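## Task

Take the yellow sponge off the low shelf and set it completely inside the tote on the bench. The tote must not be shifted or rotated. The robot must not fall or be left leaning. The sponge must stay inside on its own, without the robot holding it.

## Robot and tools

Robot: the LinearBot has an omnidirectional wheeled base and a vertical column about 1.75 m high. A carriage rides this column over a 1.0 m stroke, set by lift_m. The carriage holds two identical arms, left and right. Each arm has six joints and a two-finger gripper. The arm bases sit about 0.57 m plus lift_m above the floor, and parts of the carriage reach roughly 0.15 m lower than that. A hand can reach about 0.78 m from its shoulder but only about 0.38 m below its arm base. A hand is about 0.16 m long, 0.1 m wide, and 0.14 m wide when open. Parked joints 1 to 6 are 0, 0.05, 0.05, 1.45, 0, 0. With both arms parked the robot is about 0.95 m wide and 0.7 m long. Cameras: carriage_camera is fixed and looks ahead, tilted about 20 degrees down. left_wrist_camera and right_wrist_camera look out past the fingertips.

Frames: the base frame has its origin on the floor below the base centre, with x forward, y left and z up. left_hand and right_hand give the point midway between each hand's pads in this frame. quat_wxyz rotates the base axes into the hand axes. The hand's z axis runs along the fingers, and the fingers open along its y axis. A hand pointing straight up with joints 1, 5 and 6 at 0 reads (1, 0, 0, 0). The odometry frame is the base frame at the start of the scene. base_odometry counts wheel rotation only, so wheel slip shows up as travel. Heading is positive to the left and ranges from -3.142 to 3.142. Hand readings can be off, more so at long reach.

execute_actions: the actions argument is a list holding one action, or empty to just read state and images. An action may contain base, joints, or both; they start together. base takes exactly one key, as a relative offset measured from the base position in the latest reported state. translate_m is metres, forward positive, -2 to 2. strafe_m is metres, left positive, -2 to 2. rotate_rad is radians, counter-clockwise positive, -6.3 to 6.3. joints is a map of joint name to an absolute target. lift_m is 0 to 1 m. joint1 is -2.617 to 3.054 rad; it turns the arm about vertical, 0 forward, positive left. joint2 is 0 to 3.141 rad (shoulder): 0 puts the upper arm back and level, 1.57 upright, 3.14 forward and level. joint3 is 0 to 3.141 rad (elbow), 0 folded and 3.14 straight. joint4 is -1.57 to 1.57 rad (wrist pitch), 0 in line and positive tipping the fingertips up. joint5 is -1.57 to 1.57 rad (wrist yaw), and positive swings the fingertips to the right, opposite to joint1. joint6 is -2.094 to 2.094 rad (roll about the finger direction), positive clockwise as seen from the forearm. The gripper value in metres is the pad gap, 0 to 0.093. Names take the form left_joint1_rad…left_joint6_rad and left_gripper_m, with the same for right_. A joint you omit may still be driving toward an older target. Unknown keys or out-of-range numbers get the call rejected, with no motion. cameras is a list of camera names, or all; [] returns no images. A reported stop cancels the remaining motion calls in the same reply.

wait: seconds from 0 to 10. It commands nothing and returns state and images.

zoom_image: camera is one of the three names. region is [x0, y0, x1, y1] in pixels of that camera's latest full image, with (0,0) at the top-left and at most 504 by 504.

finished_scene: scene is 1 or 2. It ends the scene for good and reports success. Call it only when the object sits in the tote unaided.

Result lines: base_status and joint_status report how each commanded motion ended. done: reached. For the base this means the wheels turned the full amount, slip or not, and tiny moves can stop short yet read done. off_target: at rest short of target, perhaps still pushing. A holding gripper usually shows this. contact_stop or time_out: the old target is dropped and the part holds where it is. 'joint command not followed' plus a cause: a self-collision check blocked that arm's targets, though the gripper still moves. Blocked joints read not_followed and may be retried on later actions. To free the arms, first move only the blocked arm clear, then move the other one in a separate call. on_its_own covers things not commanded, and 'held at' is a held target, not the current position. motor_effort gives percent of maximum with the peak in brackets. Its readings are noisy and biased. A lift effort that keeps dropping while lowering means a hand or its load is resting on something. A drive_wheels value at rest above its free-move value means the base is still pushing on something. Joint torques are raw and offset. MOTOR HOT warns from 75 °C. At 90 °C an OVER-TEMPERATURE FAULT stops that arm for 10 s, and at 100 °C the arm goes limp and drops. A heat-stopped key reads limit_stop_at_motor_heat; send that target again. ARM HIT means an arm struck the robot hard.

Cautions: stretched-out arms heat up quickly even when empty, so keep them tucked when you can. A level hand sags 10 to 17 cm under 1 kg. Gripper force is about 45 to 60 N per pad. Arms have no contact stop: a blocked arm keeps pressing, then snaps to its target once freed. Base and lift stops come late or not at all. The arms are unchecked during turns and usually while an arm joint is commanded. After a blocked drive, back off about 0.2 m, or turn back, and repeat if still pressed before trying again. Watch for the column hitting a table edge, and never reverse into one. Tipping risk grows with a high carriage, extended arms, loads, pulling, or sudden stops; about 1.5 kg in each of two forward-stretched arms can tip it. Only images reveal a lean. Never let the arms hit or press each other hard. Avoid drops, slams and hard pushes, keep the tote still, and note that loose objects may occasionally be nudged. Between calls the simulation runs on and the robot keeps its last command.

Each tool is called after "Emit:" by a JSON object that holds its "api" and its "payload", one argument or row to a line.

## Session

Emit:
{"api": "execute_actions", "payload": {
  "actions": []
}}

Scene clock: 0.00 s.
Joint torques (N m, as the arm reports them, + toward a larger angle): no reading
base_odometry: x=+0.000 y=+0.000 heading=+0.000 (m, m, rad; odometry frame)
base_status: not commanded
joint_positions: lift_m=+0.297 left_joint1_rad=-0.021 left_joint2_rad=+0.022 left_joint3_rad=+0.022 left_joint4_rad=+1.495 left_joint5_rad=+0.001 left_joint6_rad=-0.033 left_gripper_m=+0.094 right_joint1_rad=+0.013 right_joint2_rad=+0.024 right_joint3_rad=+0.040 right_joint4_rad=+1.475 right_joint5_rad=-0.004 right_joint6_rad=+0.023 right_gripper_m=+0.094
joint_status: not commanded
motor_effort: lift_m=+29 drive_wheels=+1 (%)
left_hand: x=+0.2897 y=+0.3246 z=+1.3092 quat_wxyz=(+0.999, +0.001, +0.038, -0.027) (m; base frame)
right_hand: x=+0.2897 y=-0.3243 z=+1.3135 quat_wxyz=(+0.999, -0.002, +0.040, +0.018) (m; base frame)
pictures: carriage_camera, left_wrist_camera, right_wrist_camera
Images, in order (width x height): carriage_camera 672x504, left_wrist_camera 672x504, right_wrist_camera 672x504.

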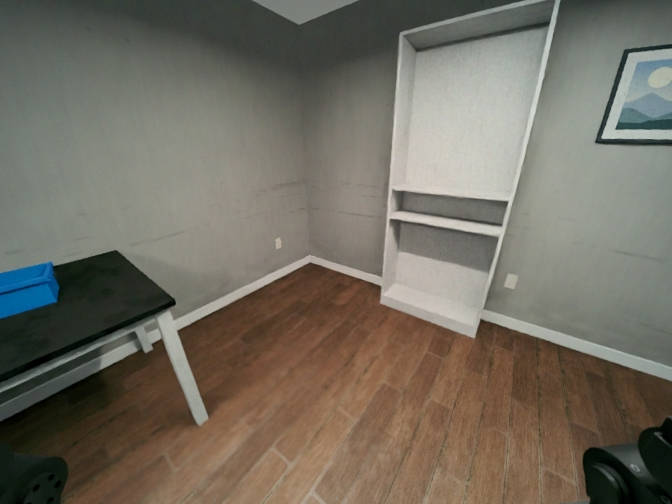

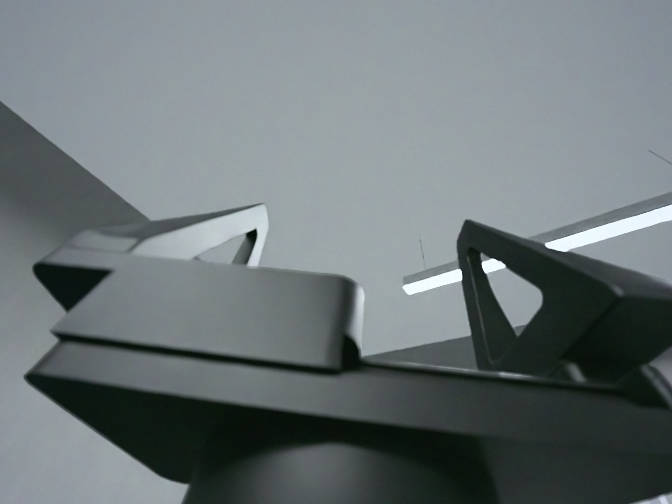

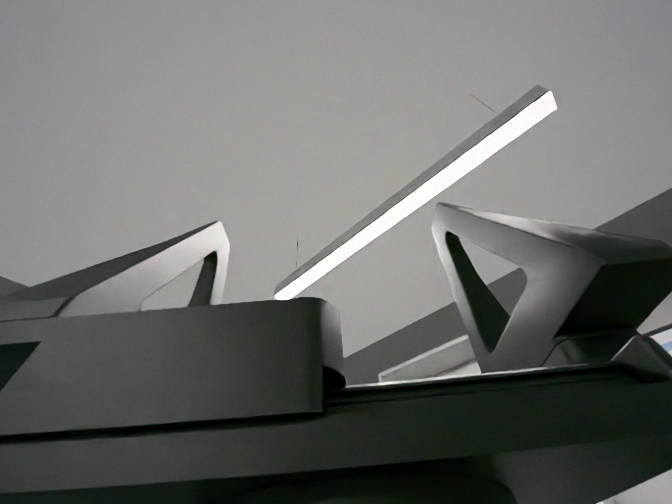

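Emit:
{"api": "execute_actions", "payload": {
  "actions": [
    {"base":{"rotate_rad":-0.3},"joints":{"lift_m":0.9}}
  ],
  "cameras": ["carriage_camera"]
}}

Scene clock: 9.73 s.
Joint torques (N m, as the arm reports them, + toward a larger angle): left_arm=[-0.04  3.79  6.45 -0.21  0.04 -0.1 ] | right_arm=[ 0.21  3.47  6.56 -0.4   0.02 -0.01]
base_odometry: x=+0.000 y=+0.000 heading=-0.300 (m, m, rad; odometry frame)
base_status: done
joint_positions: lift_m=+0.900 left_joint1_rad=-0.021 left_joint2_rad=+0.022 left_joint3_rad=+0.022 left_joint4_rad=+1.495 left_joint5_rad=+0.001 left_joint6_rad=-0.033 left_gripper_m=+0.094 right_joint1_rad=+0.013 right_joint2_rad=+0.024 right_joint3_rad=+0.040 right_joint4_rad=+1.475 right_joint5_rad=-0.004 right_joint6_rad=+0.023 right_gripper_m=+0.094
joint_status: all done
motor_effort: lift_m=+25(32) drive_wheels=-9(11) (%)
left_hand: x=+0.2897 y=+0.3246 z=+1.9122 quat_wxyz=(+0.999, +0.001, +0.038, -0.027) (m; base frame)
right_hand: x=+0.2897 y=-0.3243 z=+1.9165 quat_wxyz=(+0.999, -0.002, +0.040, +0.018) (m; base frame)
pictures: carriage_camera
Images, in order (width x height): carriage_camera 672x504.

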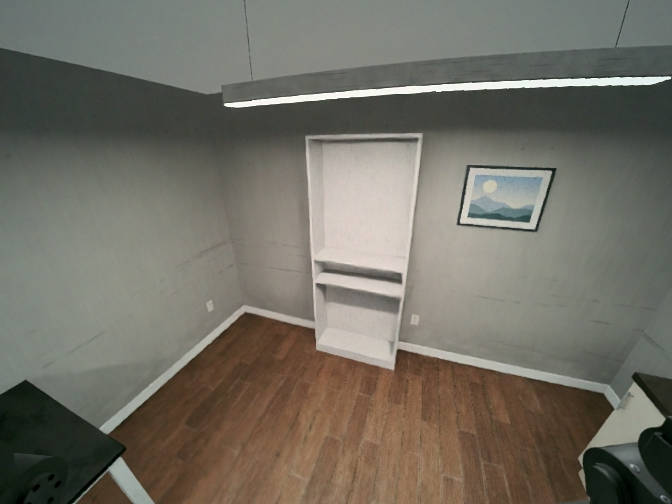

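Emit:
{"api": "zoom_image", "payload": {
  "camera": "carriage_camera",
  "region": [290, 230, 430, 370]
}}

Region (290, 230, 430, 370) of carriage_camera's 672x504 image, scaled by 3.600, with more detail than that image has.

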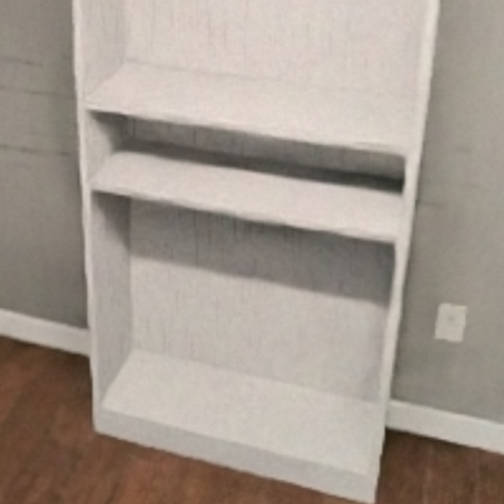

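Empty. Look elsewhere.

Emit:
{"api": "execute_actions", "payload": {
  "actions": [
    {"base":{"rotate_rad":-1.2},"joints":{"lift_m":0.5}}
  ],
  "cameras": ["carriage_camera"]
}}

Scene clock: 23.50 s.
Joint torques (N m, as the arm reports them, + toward a larger angle): left_arm=[-0.02  3.79  6.54 -0.22  0.03 -0.1 ] | right_arm=[ 0.31  3.44  6.65 -0.37  0.03  0.  ]
base_odometry: x=+0.000 y=+0.000 heading=-1.500 (m, m, rad; odometry frame)
base_status: done
joint_positions: lift_m=+0.500 left_joint1_rad=-0.021 left_joint2_rad=+0.022 left_joint3_rad=+0.022 left_joint4_rad=+1.494 left_joint5_rad=+0.001 left_joint6_rad=-0.033 left_gripper_m=+0.094 right_joint1_rad=+0.013 right_joint2_rad=+0.024 right_joint3_rad=+0.040 right_joint4_rad=+1.475 right_joint5_rad=-0.004 right_joint6_rad=+0.023 right_gripper_m=+0.094
joint_status: all done
motor_effort: lift_m=+29(30) drive_wheels=+6(15) (%)
left_hand: x=+0.2899 y=+0.3246 z=+1.5120 quat_wxyz=(+0.999, +0.001, +0.038, -0.027) (m; base frame)
right_hand: x=+0.2898 y=-0.3243 z=+1.5163 quat_wxyz=(+0.999, -0.002, +0.040, +0.018) (m; base frame)
pictures: carriage_camera
Images, in order (width x height): carriage_camera 672x504.

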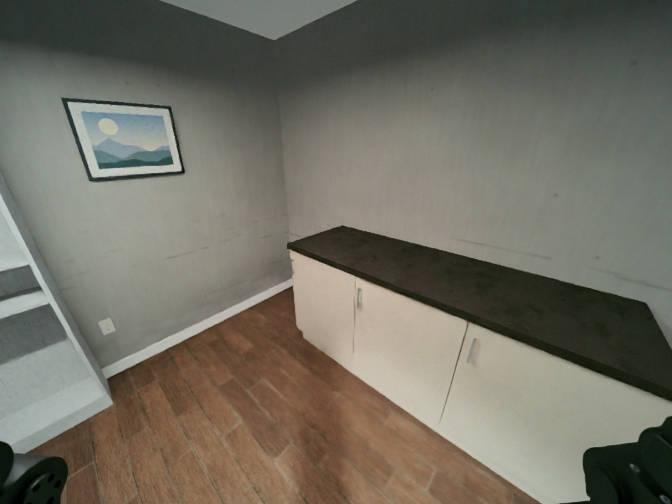

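Emit:
{"api": "execute_actions", "payload": {
  "actions": [
    {"base":{"rotate_rad":-1.5}}
  ],
  "cameras": ["carriage_camera"]
}}

Scene clock: 29.17 s.
Joint torques (N m, as the arm reports them, + toward a larger angle): left_arm=[-0.04  3.82  6.53 -0.2   0.03 -0.1 ] | right_arm=[ 0.22  3.38  6.71 -0.38  0.   -0.03]
base_odometry: x=+0.000 y=+0.000 heading=-2.999 (m, m, rad; odometry frame)
base_status: done
joint_positions: lift_m=+0.500 left_joint1_rad=-0.021 left_joint2_rad=+0.022 left_joint3_rad=+0.022 left_joint4_rad=+1.494 left_joint5_rad=+0.001 left_joint6_rad=-0.033 left_gripper_m=+0.094 right_joint1_rad=+0.013 right_joint2_rad=+0.024 right_joint3_rad=+0.040 right_joint4_rad=+1.475 right_joint5_rad=-0.004 right_joint6_rad=+0.023 right_gripper_m=+0.094
joint_status: not commanded
motor_effort: lift_m=+28(28) drive_wheels=+6(15) (%)
left_hand: x=+0.2899 y=+0.3246 z=+1.5120 quat_wxyz=(+0.999, +0.001, +0.038, -0.027) (m; base frame)
right_hand: x=+0.2898 y=-0.3243 z=+1.5163 quat_wxyz=(+0.999, -0.002, +0.040, +0.018) (m; base frame)
pictures: carriage_camera
Images, in order (width x height): carriage_camera 672x504.

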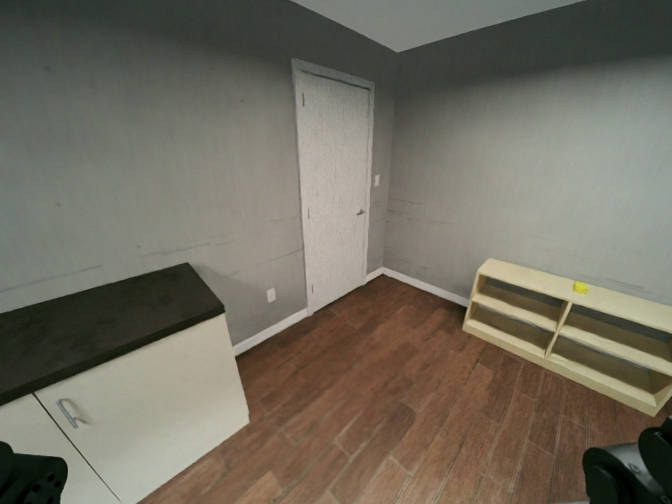

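Emit:
{"api": "execute_actions", "payload": {
  "actions": [
    {"base":{"rotate_rad":-0.65},"joints":{"lift_m":0.2}}
  ],
  "cameras": ["carriage_camera"]
}}

Scene clock: 35.63 s.
Joint torques (N m, as the arm reports them, + toward a larger angle): left_arm=[-0.04  3.79  6.46 -0.22  0.03 -0.1 ] | right_arm=[ 0.19  3.46  6.74 -0.38  0.01  0.03]
base_odometry: x=+0.000 y=+0.000 heading=+2.634 (m, m, rad; odometry frame)
base_status: done
joint_positions: lift_m=+0.200 left_joint1_rad=-0.021 left_joint2_rad=+0.022 left_joint3_rad=+0.022 left_joint4_rad=+1.494 left_joint5_rad=+0.001 left_joint6_rad=-0.033 left_gripper_m=+0.094 right_joint1_rad=+0.013 right_joint2_rad=+0.024 right_joint3_rad=+0.040 right_joint4_rad=+1.474 right_joint5_rad=-0.004 right_joint6_rad=+0.023 right_gripper_m=+0.094
joint_status: all done
motor_effort: lift_m=+28(30) drive_wheels=+7(15) (%)
left_hand: x=+0.2899 y=+0.3246 z=+1.2120 quat_wxyz=(+0.999, +0.001, +0.038, -0.027) (m; base frame)
right_hand: x=+0.2899 y=-0.3243 z=+1.2163 quat_wxyz=(+0.999, -0.002, +0.040, +0.018) (m; base frame)
pictures: carriage_camera
Images, in order (width x height): carriage_camera 672x504.

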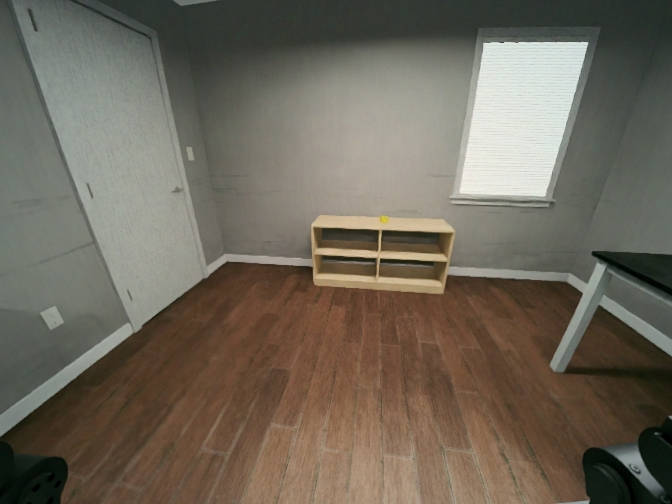

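Emit:
{"api": "execute_actions", "payload": {
  "actions": [
    {"base":{"translate_m":1.8},"joints":{"lift_m":0.3,"right_joint2_rad":1.8,"right_joint3_rad":1.8,"right_joint4_rad":-1.5}}
  ]
}}

Scene clock: 50.90 s.
Joint torques (N m, as the arm reports them, + toward a larger angle): left_arm=[-0.03  3.82  6.46 -0.2   0.03 -0.1 ] | right_arm=[ 0.18 -7.93  8.99  0.52  0.03  0.01]
base_odometry: x=-1.572 y=+0.877 heading=+2.633 (m, m, rad; odometry frame)
base_status: done
joint_positions: lift_m=+0.300 left_joint1_rad=-0.021 left_joint2_rad=+0.022 left_joint3_rad=+0.022 left_joint4_rad=+1.496 left_joint5_rad=+0.001 left_joint6_rad=-0.033 left_gripper_m=+0.094 right_joint1_rad=+0.013 right_joint2_rad=+1.795 right_joint3_rad=+1.778 right_joint4_rad=-1.497 right_joint5_rad=-0.004 right_joint6_rad=+0.023 right_gripper_m=+0.094
joint_status: all done
motor_effort: lift_m=+29(29) drive_wheels=+7(23) (%)
left_hand: x=+0.2895 y=+0.3246 z=+1.3121 quat_wxyz=(+0.999, +0.001, +0.037, -0.027) (m; base frame)
right_hand: x=+0.6088 y=-0.3202 z=+1.0687 quat_wxyz=(+0.028, +0.005, +1.000, +0.002) (m; base frame)
pictures: carriage_camera, left_wrist_camera, right_wrist_camera
Images, in order (width x height): carriage_camera 672x504, left_wrist_camera 672x504, right_wrist_camera 672x504.

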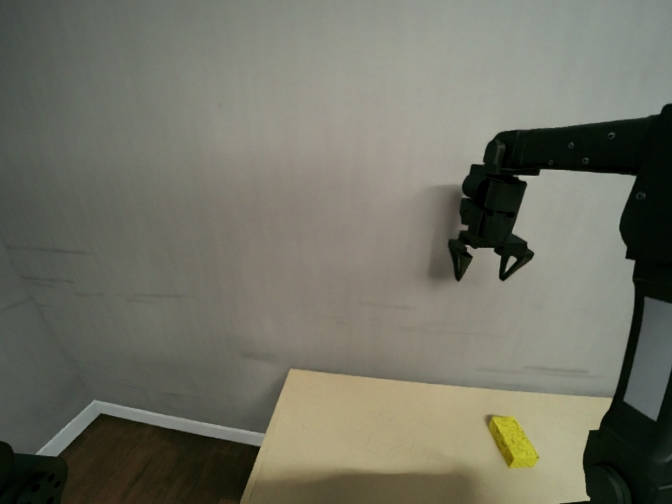

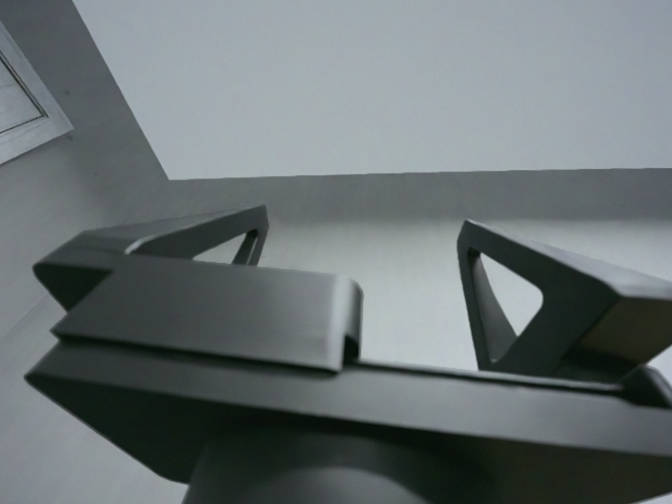

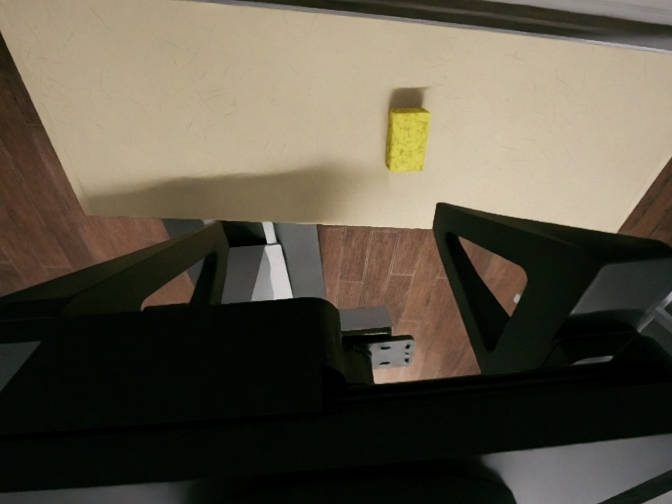

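Emit:
{"api": "execute_actions", "payload": {
  "actions": [
    {"joints":{"lift_m":0.0,"right_joint1_rad":-0.2}}
  ],
  "cameras": ["right_wrist_camera","carriage_camera"]
}}

Scene clock: 62.30 s.
Joint torques (N m, as the arm reports them, + toward a larger angle): left_arm=[-0.05  3.79  6.54 -0.24  0.03 -0.1 ] | right_arm=[ 0.6  -8.15  8.25  0.5  -0.01  0.  ]
base_odometry: x=-1.572 y=+0.877 heading=+2.633 (m, m, rad; odometry frame)
base_status: not commanded
joint_positions: lift_m=+0.000 left_joint1_rad=-0.021 left_joint2_rad=+0.022 left_joint3_rad=+0.022 left_joint4_rad=+1.496 left_joint5_rad=+0.001 left_joint6_rad=-0.033 left_gripper_m=+0.094 right_joint1_rad=-0.206 right_joint2_rad=+1.797 right_joint3_rad=+1.788 right_joint4_rad=-1.497 right_joint5_rad=-0.003 right_joint6_rad=+0.023 right_gripper_m=+0.094
joint_status: all done
motor_effort: lift_m=+30(30) drive_wheels=-8(9) (%)
left_hand: x=+0.2895 y=+0.3246 z=+1.0120 quat_wxyz=(+0.999, +0.001, +0.037, -0.027) (m; base frame)
right_hand: x=+0.6037 y=-0.3945 z=+0.7707 quat_wxyz=(+0.033, +0.114, +0.993, -0.001) (m; base frame)
pictures: carriage_camera, right_wrist_camera
Images, in order (width x height): carriage_camera 672x504, right_wrist_camera 672x504.

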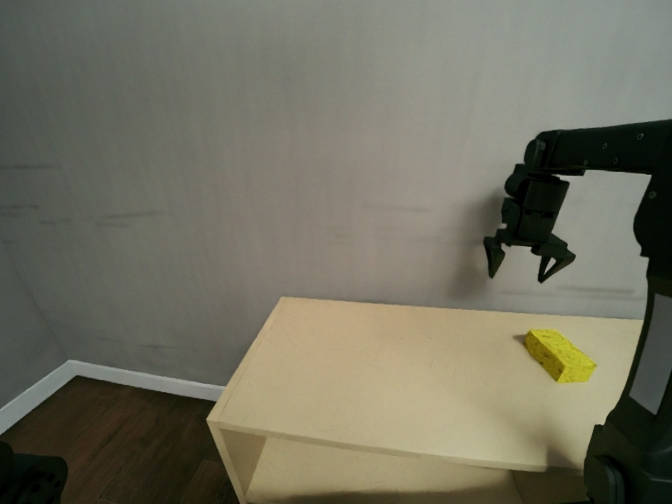

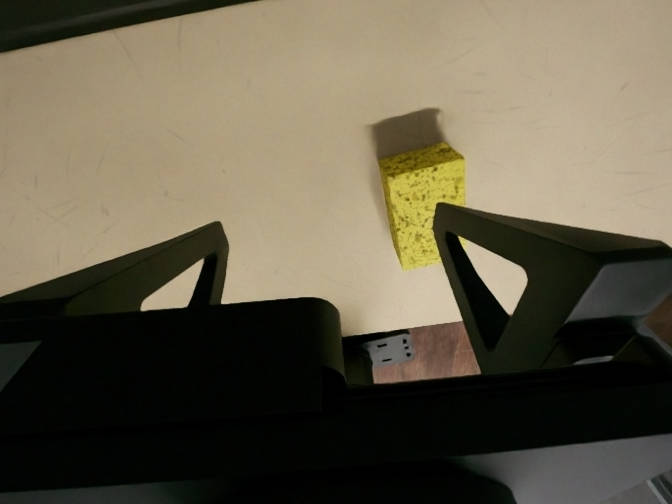

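Emit:
{"api": "execute_actions", "payload": {
  "actions": [
    {"base":{"strafe_m":-0.145},"joints":{"right_joint1_rad":0.013}}
  ],
  "cameras": []
}}

Emit:
{"api": "execute_actions", "payload": {
  "actions": [
    {"base":{"translate_m":0.08}}
  ],
  "cameras": ["right_wrist_camera","carriage_camera"]
}}

Scene clock: 71.30 s.
Joint torques (N m, as the arm reports them, + toward a larger angle): left_arm=[ 0.    3.85  6.52 -0.22  0.03 -0.1 ] | right_arm=[-0.14 -8.24  8.02  0.51  0.04 -0.02]
base_odometry: x=-1.502 y=+1.004 heading=+2.633 (m, m, rad; odometry frame)
base_status: done
joint_positions: lift_m=+0.000 left_joint1_rad=-0.021 left_joint2_rad=+0.022 left_joint3_rad=+0.022 left_joint4_rad=+1.495 left_joint5_rad=+0.001 left_joint6_rad=-0.033 left_gripper_m=+0.094 right_joint1_rad=+0.017 right_joint2_rad=+1.797 right_joint3_rad=+1.788 right_joint4_rad=-1.498 right_joint5_rad=-0.005 right_joint6_rad=+0.023 right_gripper_m=+0.094
joint_status: all done
motor_effort: lift_m=+28(30) drive_wheels=+2(18) (%)
left_hand: x=+0.2898 y=+0.3246 z=+1.0120 quat_wxyz=(+0.999, +0.001, +0.038, -0.027) (m; base frame)
right_hand: x=+0.6106 y=-0.3184 z=+0.7707 quat_wxyz=(+0.032, +0.003, +0.999, +0.003) (m; base frame)
pictures: none
No camera images: the call's "cameras" was empty. Leave "cameras" out to get every camera's image.

Scene clock: 72.27 s.
Joint torques (N m, as the arm reports them, + toward a larger angle): left_arm=[-0.07  3.8   6.47 -0.19  0.03 -0.1 ] | right_arm=[-0.01 -8.04  8.2   0.5   0.04 -0.03]
base_odometry: x=-1.523 y=+1.014 heading=+2.629 (m, m, rad; odometry frame)
base_status: translate_m contact_stop (by the wheels' count: +0.023 of +0.080)
joint_positions: lift_m=+0.000 left_joint1_rad=-0.021 left_joint2_rad=+0.022 left_joint3_rad=+0.022 left_joint4_rad=+1.494 left_joint5_rad=+0.001 left_joint6_rad=-0.033 left_gripper_m=+0.094 right_joint1_rad=+0.015 right_joint2_rad=+1.797 right_joint3_rad=+1.788 right_joint4_rad=-1.497 right_joint5_rad=-0.005 right_joint6_rad=+0.023 right_gripper_m=+0.094
joint_status: not commanded
motor_effort: lift_m=+25(30) drive_wheels=+30(75) (%)
left_hand: x=+0.2900 y=+0.3246 z=+1.0122 quat_wxyz=(+0.999, +0.001, +0.038, -0.027) (m; base frame)
right_hand: x=+0.6108 y=-0.3192 z=+0.7707 quat_wxyz=(+0.032, +0.004, +0.999, +0.003) (m; base frame)
pictures: carriage_camera, right_wrist_camera
Images, in order (width x height): carriage_camera 672x504, right_wrist_camera 672x504.

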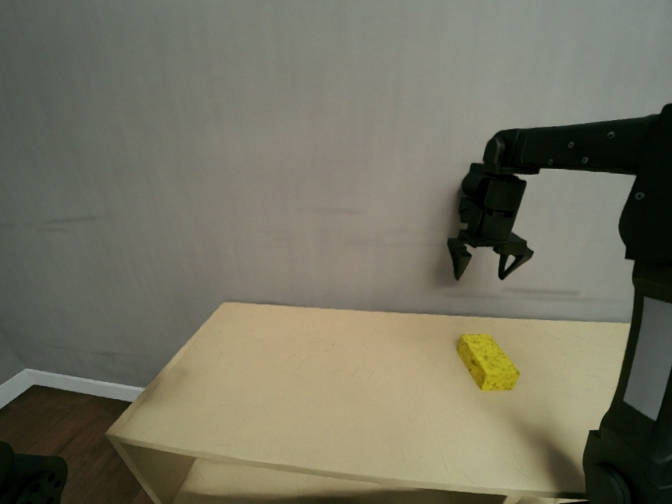

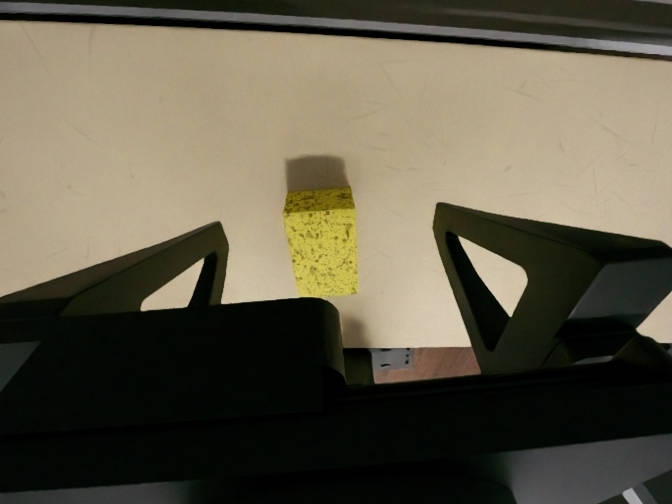

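Emit:
{"api": "execute_actions", "payload": {
  "actions": [
    {"base":{"translate_m":-0.04},"joints":{"right_joint2_rad":2.0,"right_joint3_rad":1.7,"right_joint4_rad":-1.27}}
  ],
  "cameras": ["right_wrist_camera","carriage_camera"]
}}

Scene clock: 81.10 s.
Joint torques (N m, as the arm reports them, + toward a larger angle): left_arm=[-0.01  3.8   6.49 -0.2   0.03 -0.1 ] | right_arm=[ 0.08 -9.82  6.11  0.58 -0.01  0.  ]
base_odometry: x=-1.488 y=+0.994 heading=+2.629 (m, m, rad; odometry frame)
base_status: done
joint_positions: lift_m=+0.000 left_joint1_rad=-0.021 left_joint2_rad=+0.022 left_joint3_rad=+0.022 left_joint4_rad=+1.494 left_joint5_rad=+0.001 left_joint6_rad=-0.033 left_gripper_m=+0.094 right_joint1_rad=+0.016 right_joint2_rad=+1.995 right_joint3_rad=+1.716 right_joint4_rad=-1.284 right_joint5_rad=-0.005 right_joint6_rad=+0.023 right_gripper_m=+0.094
joint_status: all done
motor_effort: lift_m=+26(27) drive_wheels=-2(16) (%)
left_hand: x=+0.2901 y=+0.3246 z=+1.0121 quat_wxyz=(+0.999, +0.001, +0.039, -0.027) (m; base frame)
right_hand: x=+0.6528 y=-0.3185 z=+0.6859 quat_wxyz=(+0.004, +0.004, +1.000, +0.002) (m; base frame)
pictures: carriage_camera, right_wrist_camera
Images, in order (width x height): carriage_camera 672x504, right_wrist_camera 672x504.

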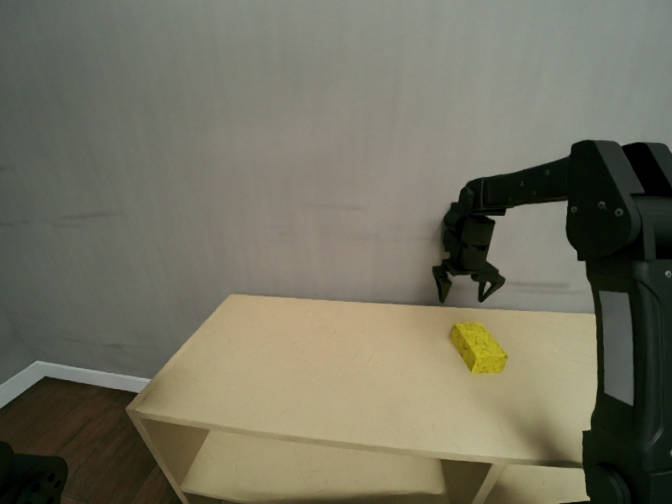

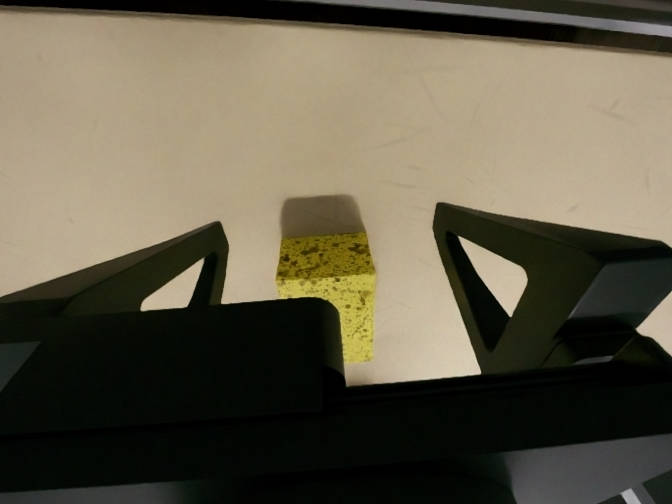

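Emit:
{"api": "execute_actions", "payload": {
  "actions": [
    {"joints":{"right_joint2_rad":2.15,"right_joint3_rad":1.6,"right_joint4_rad":-1.02}}
  ],
  "cameras": ["right_wrist_camera","carriage_camera"]
}}

Scene clock: 90.27 s.
Joint torques (N m, as the arm reports them, + toward a larger angle): left_arm=[-0.03  3.8   6.59 -0.22  0.04 -0.1 ] | right_arm=[-0.13 -7.12  6.27  1.7  -0.03 -0.05]
base_odometry: x=-1.488 y=+0.994 heading=+2.629 (m, m, rad; odometry frame)
base_status: not commanded
joint_positions: lift_m=+0.000 left_joint1_rad=-0.021 left_joint2_rad=+0.022 left_joint3_rad=+0.022 left_joint4_rad=+1.494 left_joint5_rad=+0.001 left_joint6_rad=-0.033 left_gripper_m=+0.094 right_joint1_rad=+0.017 right_joint2_rad=+2.103 right_joint3_rad=+1.612 right_joint4_rad=-1.139 right_joint5_rad=-0.003 right_joint6_rad=+0.029 right_gripper_m=+0.094
joint_status: right_joint4_rad off_target (ended at -1.139, target -1.020); the others done
motor_effort: lift_m=+26(26) drive_wheels=-2(2) (%)
left_hand: x=+0.2900 y=+0.3246 z=+1.0122 quat_wxyz=(+0.999, +0.000, +0.038, -0.027) (m; base frame)
right_hand: x=+0.6537 y=-0.3184 z=+0.6205 quat_wxyz=(-0.030, +0.006, +1.000, +0.001) (m; base frame)
pictures: carriage_camera, right_wrist_camera
Images, in order (width x height): carriage_camera 672x504, right_wrist_camera 672x504.

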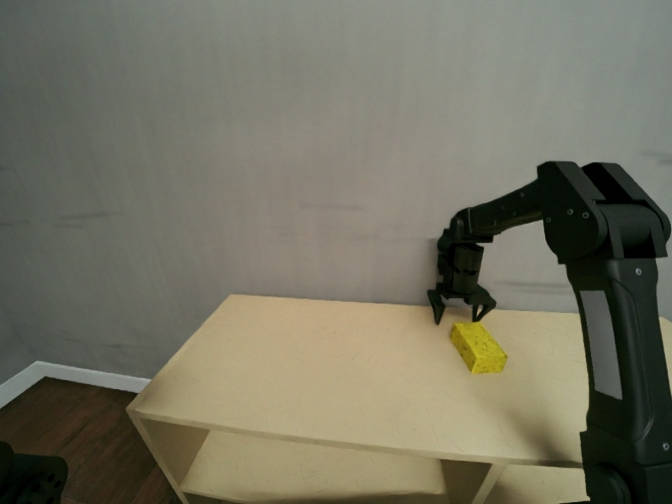

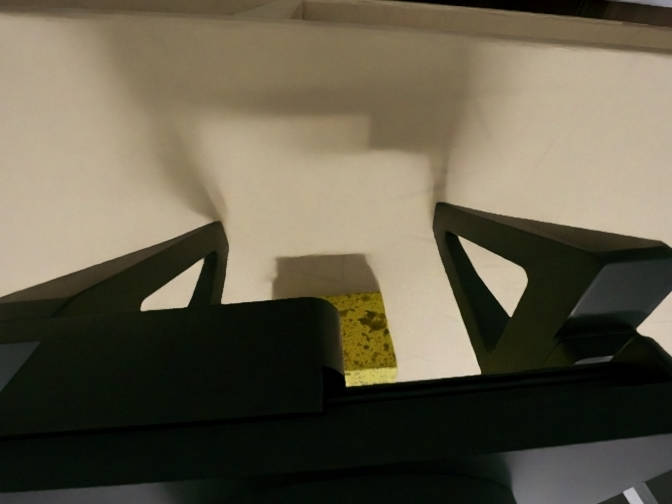

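Emit:
{"api": "execute_actions", "payload": {
  "actions": [
    {"joints":{"lift_m":0.07,"right_joint4_rad":-1.08}}
  ],
  "cameras": []
}}

Emit:
{"api": "execute_actions", "payload": {
  "actions": [
    {"base":{"translate_m":-0.07}}
  ],
  "cameras": []
}}

Emit:
{"api": "execute_actions", "payload": {
  "actions": [
    {"joints":{"lift_m":0.01}}
  ],
  "cameras": ["right_wrist_camera","carriage_camera"]
}}

Scene clock: 98.63 s.
Joint torques (N m, as the arm reports them, + toward a larger angle): left_arm=[-0.03  3.82  6.51 -0.21  0.03 -0.1 ] | right_arm=[ -0.12 -11.64   8.05   0.85  -0.01  -0.07]
base_odometry: x=-1.488 y=+0.994 heading=+2.629 (m, m, rad; odometry frame)
base_status: not commanded
joint_positions: lift_m=+0.070 left_joint1_rad=-0.021 left_joint2_rad=+0.022 left_joint3_rad=+0.022 left_joint4_rad=+1.494 left_joint5_rad=+0.001 left_joint6_rad=-0.033 left_gripper_m=+0.094 right_joint1_rad=+0.017 right_joint2_rad=+2.162 right_joint3_rad=+1.582 right_joint4_rad=-1.150 right_joint5_rad=-0.003 right_joint6_rad=+0.028 right_gripper_m=+0.094
joint_status: right_joint4_rad off_target (ended at -1.150, target -1.080); the others done
motor_effort: lift_m=+26(34) drive_wheels=-2(2) (%)
left_hand: x=+0.2899 y=+0.3246 z=+1.0821 quat_wxyz=(+0.999, +0.000, +0.038, -0.027) (m; base frame)
right_hand: x=+0.6359 y=-0.3186 z=+0.6633 quat_wxyz=(-0.080, +0.006, +0.997, +0.000) (m; base frame)
pictures: none
No camera images: the call's "cameras" was empty. Leave "cameras" out to get every camera's image.

Scene clock: 100.10 s.
Joint torques (N m, as the arm reports them, + toward a larger angle): left_arm=[-0.03  3.8   6.52 -0.22  0.03 -0.1 ] | right_arm=[ -0.04 -11.83   8.15   0.3    0.    -0.04]
base_odometry: x=-1.427 y=+0.960 heading=+2.629 (m, m, rad; odometry frame)
base_status: done
joint_positions: lift_m=+0.070 left_joint1_rad=-0.021 left_joint2_rad=+0.022 left_joint3_rad=+0.022 left_joint4_rad=+1.495 left_joint5_rad=+0.001 left_joint6_rad=-0.033 left_gripper_m=+0.094 right_joint1_rad=+0.017 right_joint2_rad=+2.161 right_joint3_rad=+1.582 right_joint4_rad=-1.091 right_joint5_rad=-0.003 right_joint6_rad=+0.028 right_gripper_m=+0.094
joint_status: not commanded
on_its_own: right_joint4_rad moved +0.059 to your old target -1.080
motor_effort: lift_m=+27(27) drive_wheels=+1(10) (%)
left_hand: x=+0.2898 y=+0.3246 z=+1.0821 quat_wxyz=(+0.999, +0.000, +0.038, -0.027) (m; base frame)
right_hand: x=+0.6503 y=-0.3184 z=+0.6617 quat_wxyz=(-0.050, +0.006, +0.999, +0.000) (m; base frame)
pictures: none
No camera images: the call's "cameras" was empty. Leave "cameras" out to get every camera's image.

Scene clock: 100.87 s.
Joint torques (N m, as the arm reports them, + toward a larger angle): left_arm=[-0.01  3.78  6.43 -0.2   0.03 -0.1 ] | right_arm=[-0.13 -8.85  6.69  0.49 -0.01 -0.02]
base_odometry: x=-1.427 y=+0.960 heading=+2.629 (m, m, rad; odometry frame)
base_status: not commanded
joint_positions: lift_m=+0.010 left_joint1_rad=-0.021 left_joint2_rad=+0.022 left_joint3_rad=+0.022 left_joint4_rad=+1.495 left_joint5_rad=+0.001 left_joint6_rad=-0.033 left_gripper_m=+0.094 right_joint1_rad=+0.016 right_joint2_rad=+2.123 right_joint3_rad=+1.604 right_joint4_rad=-1.094 right_joint5_rad=-0.002 right_joint6_rad=+0.028 right_gripper_m=+0.094
joint_status: all done
motor_effort: lift_m=+27(31) drive_wheels=+1(3) (%)
left_hand: x=+0.2898 y=+0.3247 z=+1.0222 quat_wxyz=(+0.999, +0.000, +0.038, -0.027) (m; base frame)
right_hand: x=+0.6604 y=-0.3185 z=+0.6206 quat_wxyz=(-0.022, +0.006, +1.000, +0.001) (m; base frame)
pictures: carriage_camera, right_wrist_camera
Images, in order (width x height): carriage_camera 672x504, right_wrist_camera 672x504.

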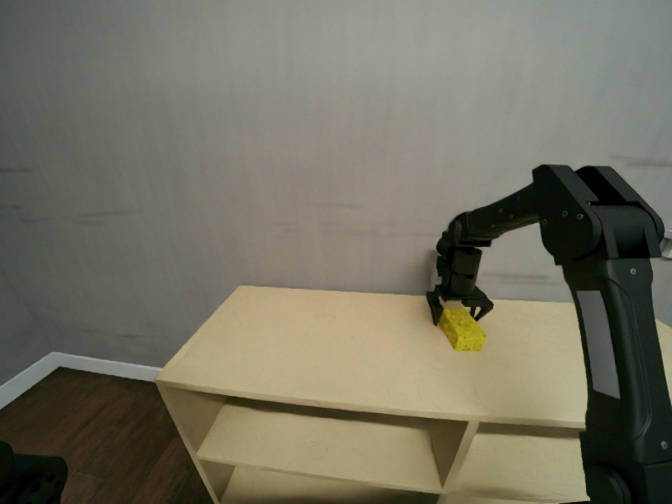

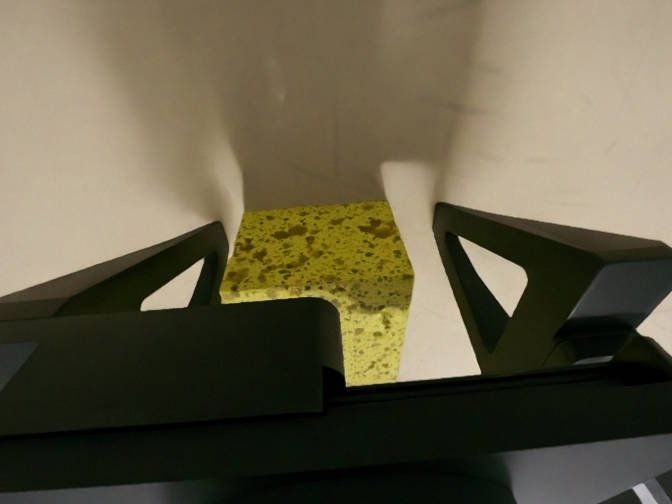

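Grasping at the far end; okay-ish, but back a bit more first.

Emit:
{"api": "execute_actions", "payload": {
  "actions": [
    {"base":{"translate_m":-0.04}}
  ],
  "cameras": []
}}

Emit:
{"api": "execute_actions", "payload": {
  "actions": [
    {"joints":{"right_gripper_m":0.0}}
  ],
  "cameras": []
}}

Emit:
{"api": "execute_actions", "payload": {
  "actions": [
    {"joints":{"lift_m":0.35,"right_joint2_rad":1.8,"right_joint3_rad":1.8,"right_joint4_rad":-1.5}}
  ],
  "cameras": ["right_wrist_camera","carriage_camera"]
}}

Scene clock: 109.23 s.
Joint torques (N m, as the arm reports them, + toward a larger angle): left_arm=[-0.04  3.8   6.52 -0.23  0.04 -0.1 ] | right_arm=[-0.15 -8.96  6.71  0.08 -0.01 -0.02]
base_odometry: x=-1.392 y=+0.941 heading=+2.629 (m, m, rad; odometry frame)
base_status: done
joint_positions: lift_m=+0.010 left_joint1_rad=-0.021 left_joint2_rad=+0.022 left_joint3_rad=+0.022 left_joint4_rad=+1.495 left_joint5_rad=+0.001 left_joint6_rad=-0.033 left_gripper_m=+0.094 right_joint1_rad=+0.016 right_joint2_rad=+2.123 right_joint3_rad=+1.606 right_joint4_rad=-1.055 right_joint5_rad=+0.000 right_joint6_rad=+0.027 right_gripper_m=+0.094
joint_status: not commanded
motor_effort: lift_m=+27(26) drive_wheels=-2(14) (%)
left_hand: x=+0.2898 y=+0.3247 z=+1.0222 quat_wxyz=(+0.999, +0.000, +0.038, -0.027) (m; base frame)
right_hand: x=+0.6707 y=-0.3187 z=+0.6209 quat_wxyz=(-0.001, +0.005, +1.000, +0.000) (m; base frame)
pictures: none
No camera images: the call's "cameras" was empty. Leave "cameras" out to get every camera's image.

Scene clock: 109.97 s.
Joint torques (N m, as the arm reports them, + toward a larger angle): left_arm=[-0.05  3.83  6.54 -0.23  0.04 -0.11] | right_arm=[-0.01 -9.    6.59  0.17 -0.05 -0.07]
base_odometry: x=-1.392 y=+0.941 heading=+2.629 (m, m, rad; odometry frame)
base_status: not commanded
joint_positions: lift_m=+0.010 left_joint1_rad=-0.021 left_joint2_rad=+0.022 left_joint3_rad=+0.022 left_joint4_rad=+1.495 left_joint5_rad=+0.001 left_joint6_rad=-0.033 left_gripper_m=+0.094 right_joint1_rad=+0.016 right_joint2_rad=+2.123 right_joint3_rad=+1.606 right_joint4_rad=-1.061 right_joint5_rad=+0.000 right_joint6_rad=+0.027 right_gripper_m=+0.058
joint_status: right_gripper_m off_target (ended at +0.058, target +0.000)
motor_effort: lift_m=+25(27) drive_wheels=-2(2) (%)
left_hand: x=+0.2898 y=+0.3247 z=+1.0222 quat_wxyz=(+0.999, +0.000, +0.038, -0.027) (m; base frame)
right_hand: x=+0.6694 y=-0.3187 z=+0.6209 quat_wxyz=(-0.004, +0.005, +1.000, +0.000) (m; base frame)
pictures: none
No camera images: the call's "cameras" was empty. Leave "cameras" out to get every camera's image.

Scene clock: 111.87 s.
Joint torques (N m, as the arm reports them, + toward a larger angle): left_arm=[-0.04  3.79  6.52 -0.23  0.04 -0.1 ] | right_arm=[-0.12 -7.45  6.85  0.53 -0.05 -0.02]
base_odometry: x=-1.392 y=+0.941 heading=+2.629 (m, m, rad; odometry frame)
base_status: not commanded
joint_positions: lift_m=+0.350 left_joint1_rad=-0.021 left_joint2_rad=+0.022 left_joint3_rad=+0.022 left_joint4_rad=+1.495 left_joint5_rad=+0.001 left_joint6_rad=-0.033 left_gripper_m=+0.094 right_joint1_rad=+0.016 right_joint2_rad=+1.790 right_joint3_rad=+1.806 right_joint4_rad=-1.491 right_joint5_rad=+0.000 right_joint6_rad=+0.027 right_gripper_m=+0.058
joint_status: all done
motor_effort: lift_m=+26(35) drive_wheels=-2(2) (%)
left_hand: x=+0.2898 y=+0.3247 z=+1.3621 quat_wxyz=(+0.999, +0.000, +0.038, -0.027) (m; base frame)
right_hand: x=+0.6151 y=-0.3196 z=+1.1280 quat_wxyz=(+0.048, +0.005, +0.999, +0.001) (m; base frame)
pictures: carriage_camera, right_wrist_camera
Images, in order (width x height): carriage_camera 672x504, right_wrist_camera 672x504.

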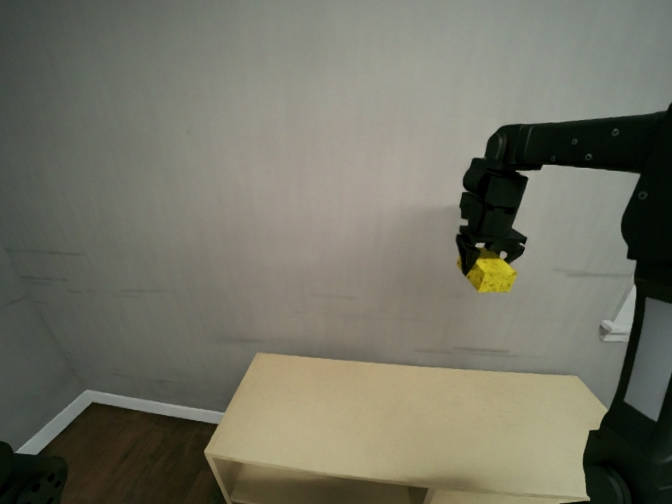

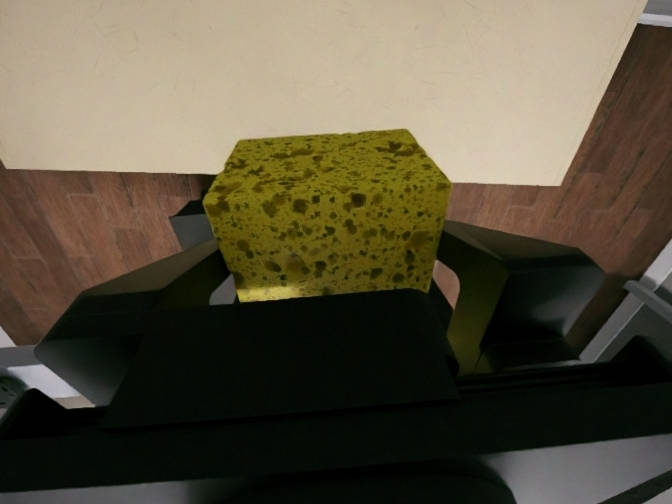

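Emit:
{"api": "execute_actions", "payload": {
  "actions": [
    {"base":{"translate_m":-0.3}}
  ],
  "cameras": []
}}

Emit:
{"api": "execute_actions", "payload": {
  "actions": [
    {"base":{"rotate_rad":-2.3}}
  ],
  "cameras": ["carriage_camera"]
}}

Scene clock: 120.30 s.
Joint torques (N m, as the arm reports them, + toward a larger angle): left_arm=[-0.05  3.82  6.52 -0.24  0.04 -0.1 ] | right_arm=[-0.14 -7.66  6.79  0.59 -0.04 -0.03]
base_odometry: x=-1.130 y=+0.794 heading=+2.629 (m, m, rad; odometry frame)
base_status: done
joint_positions: lift_m=+0.350 left_joint1_rad=-0.021 left_joint2_rad=+0.022 left_joint3_rad=+0.022 left_joint4_rad=+1.496 left_joint5_rad=+0.001 left_joint6_rad=-0.033 left_gripper_m=+0.094 right_joint1_rad=+0.016 right_joint2_rad=+1.790 right_joint3_rad=+1.806 right_joint4_rad=-1.494 right_joint5_rad=+0.000 right_joint6_rad=+0.027 right_gripper_m=+0.058
joint_status: not commanded
motor_effort: lift_m=+26(28) drive_wheels=+0(14) (%)
left_hand: x=+0.2896 y=+0.3247 z=+1.3621 quat_wxyz=(+0.999, +0.000, +0.038, -0.027) (m; base frame)
right_hand: x=+0.6144 y=-0.3196 z=+1.1279 quat_wxyz=(+0.047, +0.005, +0.999, +0.001) (m; base frame)
pictures: none
No camera images: the call's "cameras" was empty. Leave "cameras" out to get every camera's image.

Scene clock: 124.00 s.
Joint torques (N m, as the arm reports them, + toward a larger angle): left_arm=[-0.06  3.8   6.53 -0.21  0.04 -0.1 ] | right_arm=[ 0.48 -7.85  6.69  0.55 -0.04 -0.05]
base_odometry: x=-1.130 y=+0.794 heading=+0.329 (m, m, rad; odometry frame)
base_status: done
joint_positions: lift_m=+0.350 left_joint1_rad=-0.021 left_joint2_rad=+0.022 left_joint3_rad=+0.022 left_joint4_rad=+1.494 left_joint5_rad=+0.001 left_joint6_rad=-0.033 left_gripper_m=+0.094 right_joint1_rad=+0.010 right_joint2_rad=+1.793 right_joint3_rad=+1.806 right_joint4_rad=-1.493 right_joint5_rad=+0.000 right_joint6_rad=+0.027 right_gripper_m=+0.058
joint_status: not commanded
motor_effort: lift_m=+28(28) drive_wheels=+7(19) (%)
left_hand: x=+0.2901 y=+0.3247 z=+1.3621 quat_wxyz=(+0.999, +0.000, +0.039, -0.027) (m; base frame)
right_hand: x=+0.6148 y=-0.3218 z=+1.1269 quat_wxyz=(+0.046, +0.009, +0.999, +0.001) (m; base frame)
pictures: carriage_camera
Images, in order (width x height): carriage_camera 672x504.

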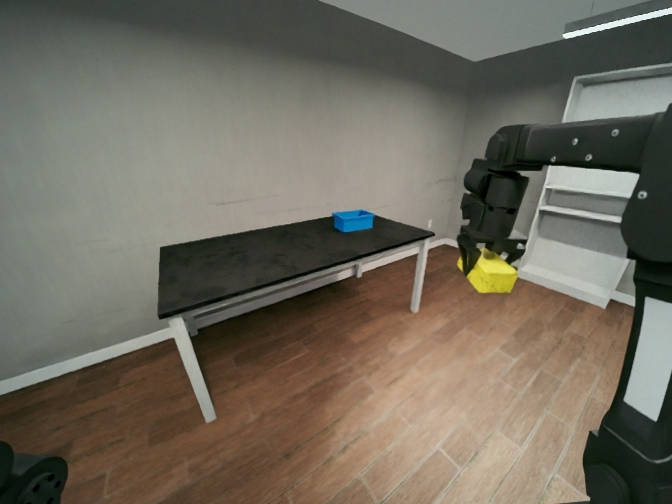

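Emit:
{"api": "execute_actions", "payload": {
  "actions": [
    {"base":{"translate_m":1.0}}
  ],
  "cameras": ["carriage_camera"]
}}

Scene clock: 139.60 s.
Joint torques (N m, as the arm reports them, + toward a larger angle): left_arm=[-0.05  3.84  6.51 -0.21  0.04 -0.1 ] | right_arm=[ 0.51 -7.92  6.79  0.56 -0.04 -0.03]
base_odometry: x=-0.184 y=+1.116 heading=+0.328 (m, m, rad; odometry frame)
base_status: done
joint_positions: lift_m=+0.350 left_joint1_rad=-0.021 left_joint2_rad=+0.022 left_joint3_rad=+0.022 left_joint4_rad=+1.494 left_joint5_rad=+0.001 left_joint6_rad=-0.033 left_gripper_m=+0.094 right_joint1_rad=+0.010 right_joint2_rad=+1.795 right_joint3_rad=+1.806 right_joint4_rad=-1.493 right_joint5_rad=+0.000 right_joint6_rad=+0.027 right_gripper_m=+0.058
joint_status: not commanded
motor_effort: lift_m=+27(26) drive_wheels=+7(24) (%)
left_hand: x=+0.2901 y=+0.3247 z=+1.3621 quat_wxyz=(+0.999, +0.000, +0.039, -0.027) (m; base frame)
right_hand: x=+0.6149 y=-0.3218 z=+1.1264 quat_wxyz=(+0.045, +0.009, +0.999, +0.001) (m; base frame)
pictures: carriage_camera
Images, in order (width x height): carriage_camera 672x504.

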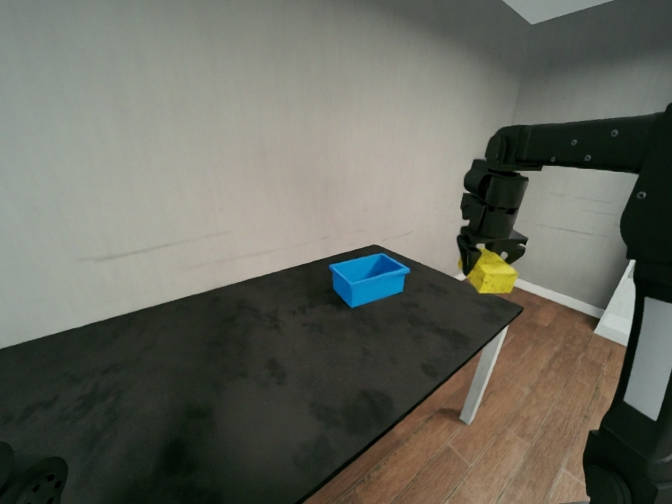

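Emit:
{"api": "execute_actions", "payload": {
  "actions": [
    {"base":{"strafe_m":-0.4}}
  ],
  "cameras": []
}}

Emit:
{"api": "execute_actions", "payload": {
  "actions": [
    {"base":{"translate_m":0.9}}
  ],
  "cameras": []
}}

Emit:
{"api": "execute_actions", "payload": {
  "actions": [
    {"base":{"rotate_rad":1.3}}
  ],
  "cameras": ["carriage_camera"]
}}

Scene clock: 149.67 s.
Joint torques (N m, as the arm reports them, + toward a larger angle): left_arm=[-0.01  3.79  6.54 -0.2   0.04 -0.1 ] | right_arm=[ 0.44 -7.92  6.82  0.56 -0.03 -0.05]
base_odometry: x=-0.054 y=+0.737 heading=+0.328 (m, m, rad; odometry frame)
base_status: done
joint_positions: lift_m=+0.350 left_joint1_rad=-0.021 left_joint2_rad=+0.022 left_joint3_rad=+0.022 left_joint4_rad=+1.493 left_joint5_rad=+0.001 left_joint6_rad=-0.033 left_gripper_m=+0.094 right_joint1_rad=+0.010 right_joint2_rad=+1.795 right_joint3_rad=+1.806 right_joint4_rad=-1.494 right_joint5_rad=+0.000 right_joint6_rad=+0.027 right_gripper_m=+0.058
joint_status: not commanded
motor_effort: lift_m=+27(28) drive_wheels=+2(15) (%)
left_hand: x=+0.2902 y=+0.3247 z=+1.3621 quat_wxyz=(+0.999, +0.000, +0.039, -0.027) (m; base frame)
right_hand: x=+0.6148 y=-0.3218 z=+1.1264 quat_wxyz=(+0.044, +0.009, +0.999, +0.001) (m; base frame)
pictures: none
No camera images: the call's "cameras" was empty. Leave "cameras" out to get every camera's image.

Scene clock: 153.07 s.
Joint torques (N m, as the arm reports them, + toward a larger angle): left_arm=[ 0.05  3.65  6.51 -0.23  0.05 -0.08] | right_arm=[ 0.08 -8.37  6.79  0.54  0.06 -0.01]
base_odometry: x=+0.613 y=+0.959 heading=+0.307 (m, m, rad; odometry frame)
base_status: translate_m contact_stop (by the wheels' count: +0.704 of +0.900)
joint_positions: lift_m=+0.350 left_joint1_rad=-0.022 left_joint2_rad=+0.024 left_joint3_rad=+0.022 left_joint4_rad=+1.496 left_joint5_rad=+0.000 left_joint6_rad=-0.034 left_gripper_m=+0.094 right_joint1_rad=+0.015 right_joint2_rad=+1.801 right_joint3_rad=+1.804 right_joint4_rad=-1.497 right_joint5_rad=-0.005 right_joint6_rad=+0.026 right_gripper_m=+0.058
joint_status: not commanded
motor_effort: lift_m=+27(38) drive_wheels=+59(128) (%)
left_hand: x=+0.2900 y=+0.3249 z=+1.3621 quat_wxyz=(+0.999, +0.000, +0.038, -0.028) (m; base frame)
right_hand: x=+0.6139 y=-0.3192 z=+1.1237 quat_wxyz=(+0.038, +0.005, +0.999, +0.003) (m; base frame)
pictures: none
No camera images: the call's "cameras" was empty. Leave "cameras" out to get every camera's image.

not run: a stop came earlier in this reply.

Hit the bench probably. Back off.

Emit:
{"api": "execute_actions", "payload": {
  "actions": [
    {"base":{"translate_m":-0.2}}
  ],
  "cameras": ["carriage_camera"]
}}

Scene clock: 158.43 s.
Joint torques (N m, as the arm reports them, + toward a larger angle): left_arm=[ 0.03  3.78  6.65 -0.21  0.05 -0.09] | right_arm=[ 0.13 -8.52  6.89  0.56  0.01 -0.05]
base_odometry: x=+0.423 y=+0.899 heading=+0.308 (m, m, rad; odometry frame)
base_status: done
joint_positions: lift_m=+0.350 left_joint1_rad=-0.022 left_joint2_rad=+0.024 left_joint3_rad=+0.022 left_joint4_rad=+1.494 left_joint5_rad=+0.000 left_joint6_rad=-0.034 left_gripper_m=+0.094 right_joint1_rad=+0.014 right_joint2_rad=+1.801 right_joint3_rad=+1.804 right_joint4_rad=-1.498 right_joint5_rad=-0.005 right_joint6_rad=+0.026 right_gripper_m=+0.058
joint_status: not commanded
motor_effort: lift_m=+29(28) drive_wheels=+7(33) (%)
left_hand: x=+0.2904 y=+0.3249 z=+1.3620 quat_wxyz=(+0.999, +0.000, +0.039, -0.028) (m; base frame)
right_hand: x=+0.6138 y=-0.3195 z=+1.1237 quat_wxyz=(+0.038, +0.006, +0.999, +0.003) (m; base frame)
pictures: carriage_camera
Images, in order (width x height): carriage_camera 672x504.

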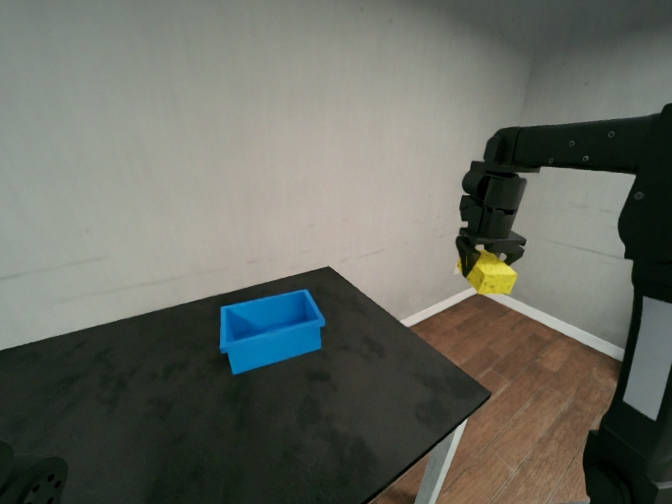

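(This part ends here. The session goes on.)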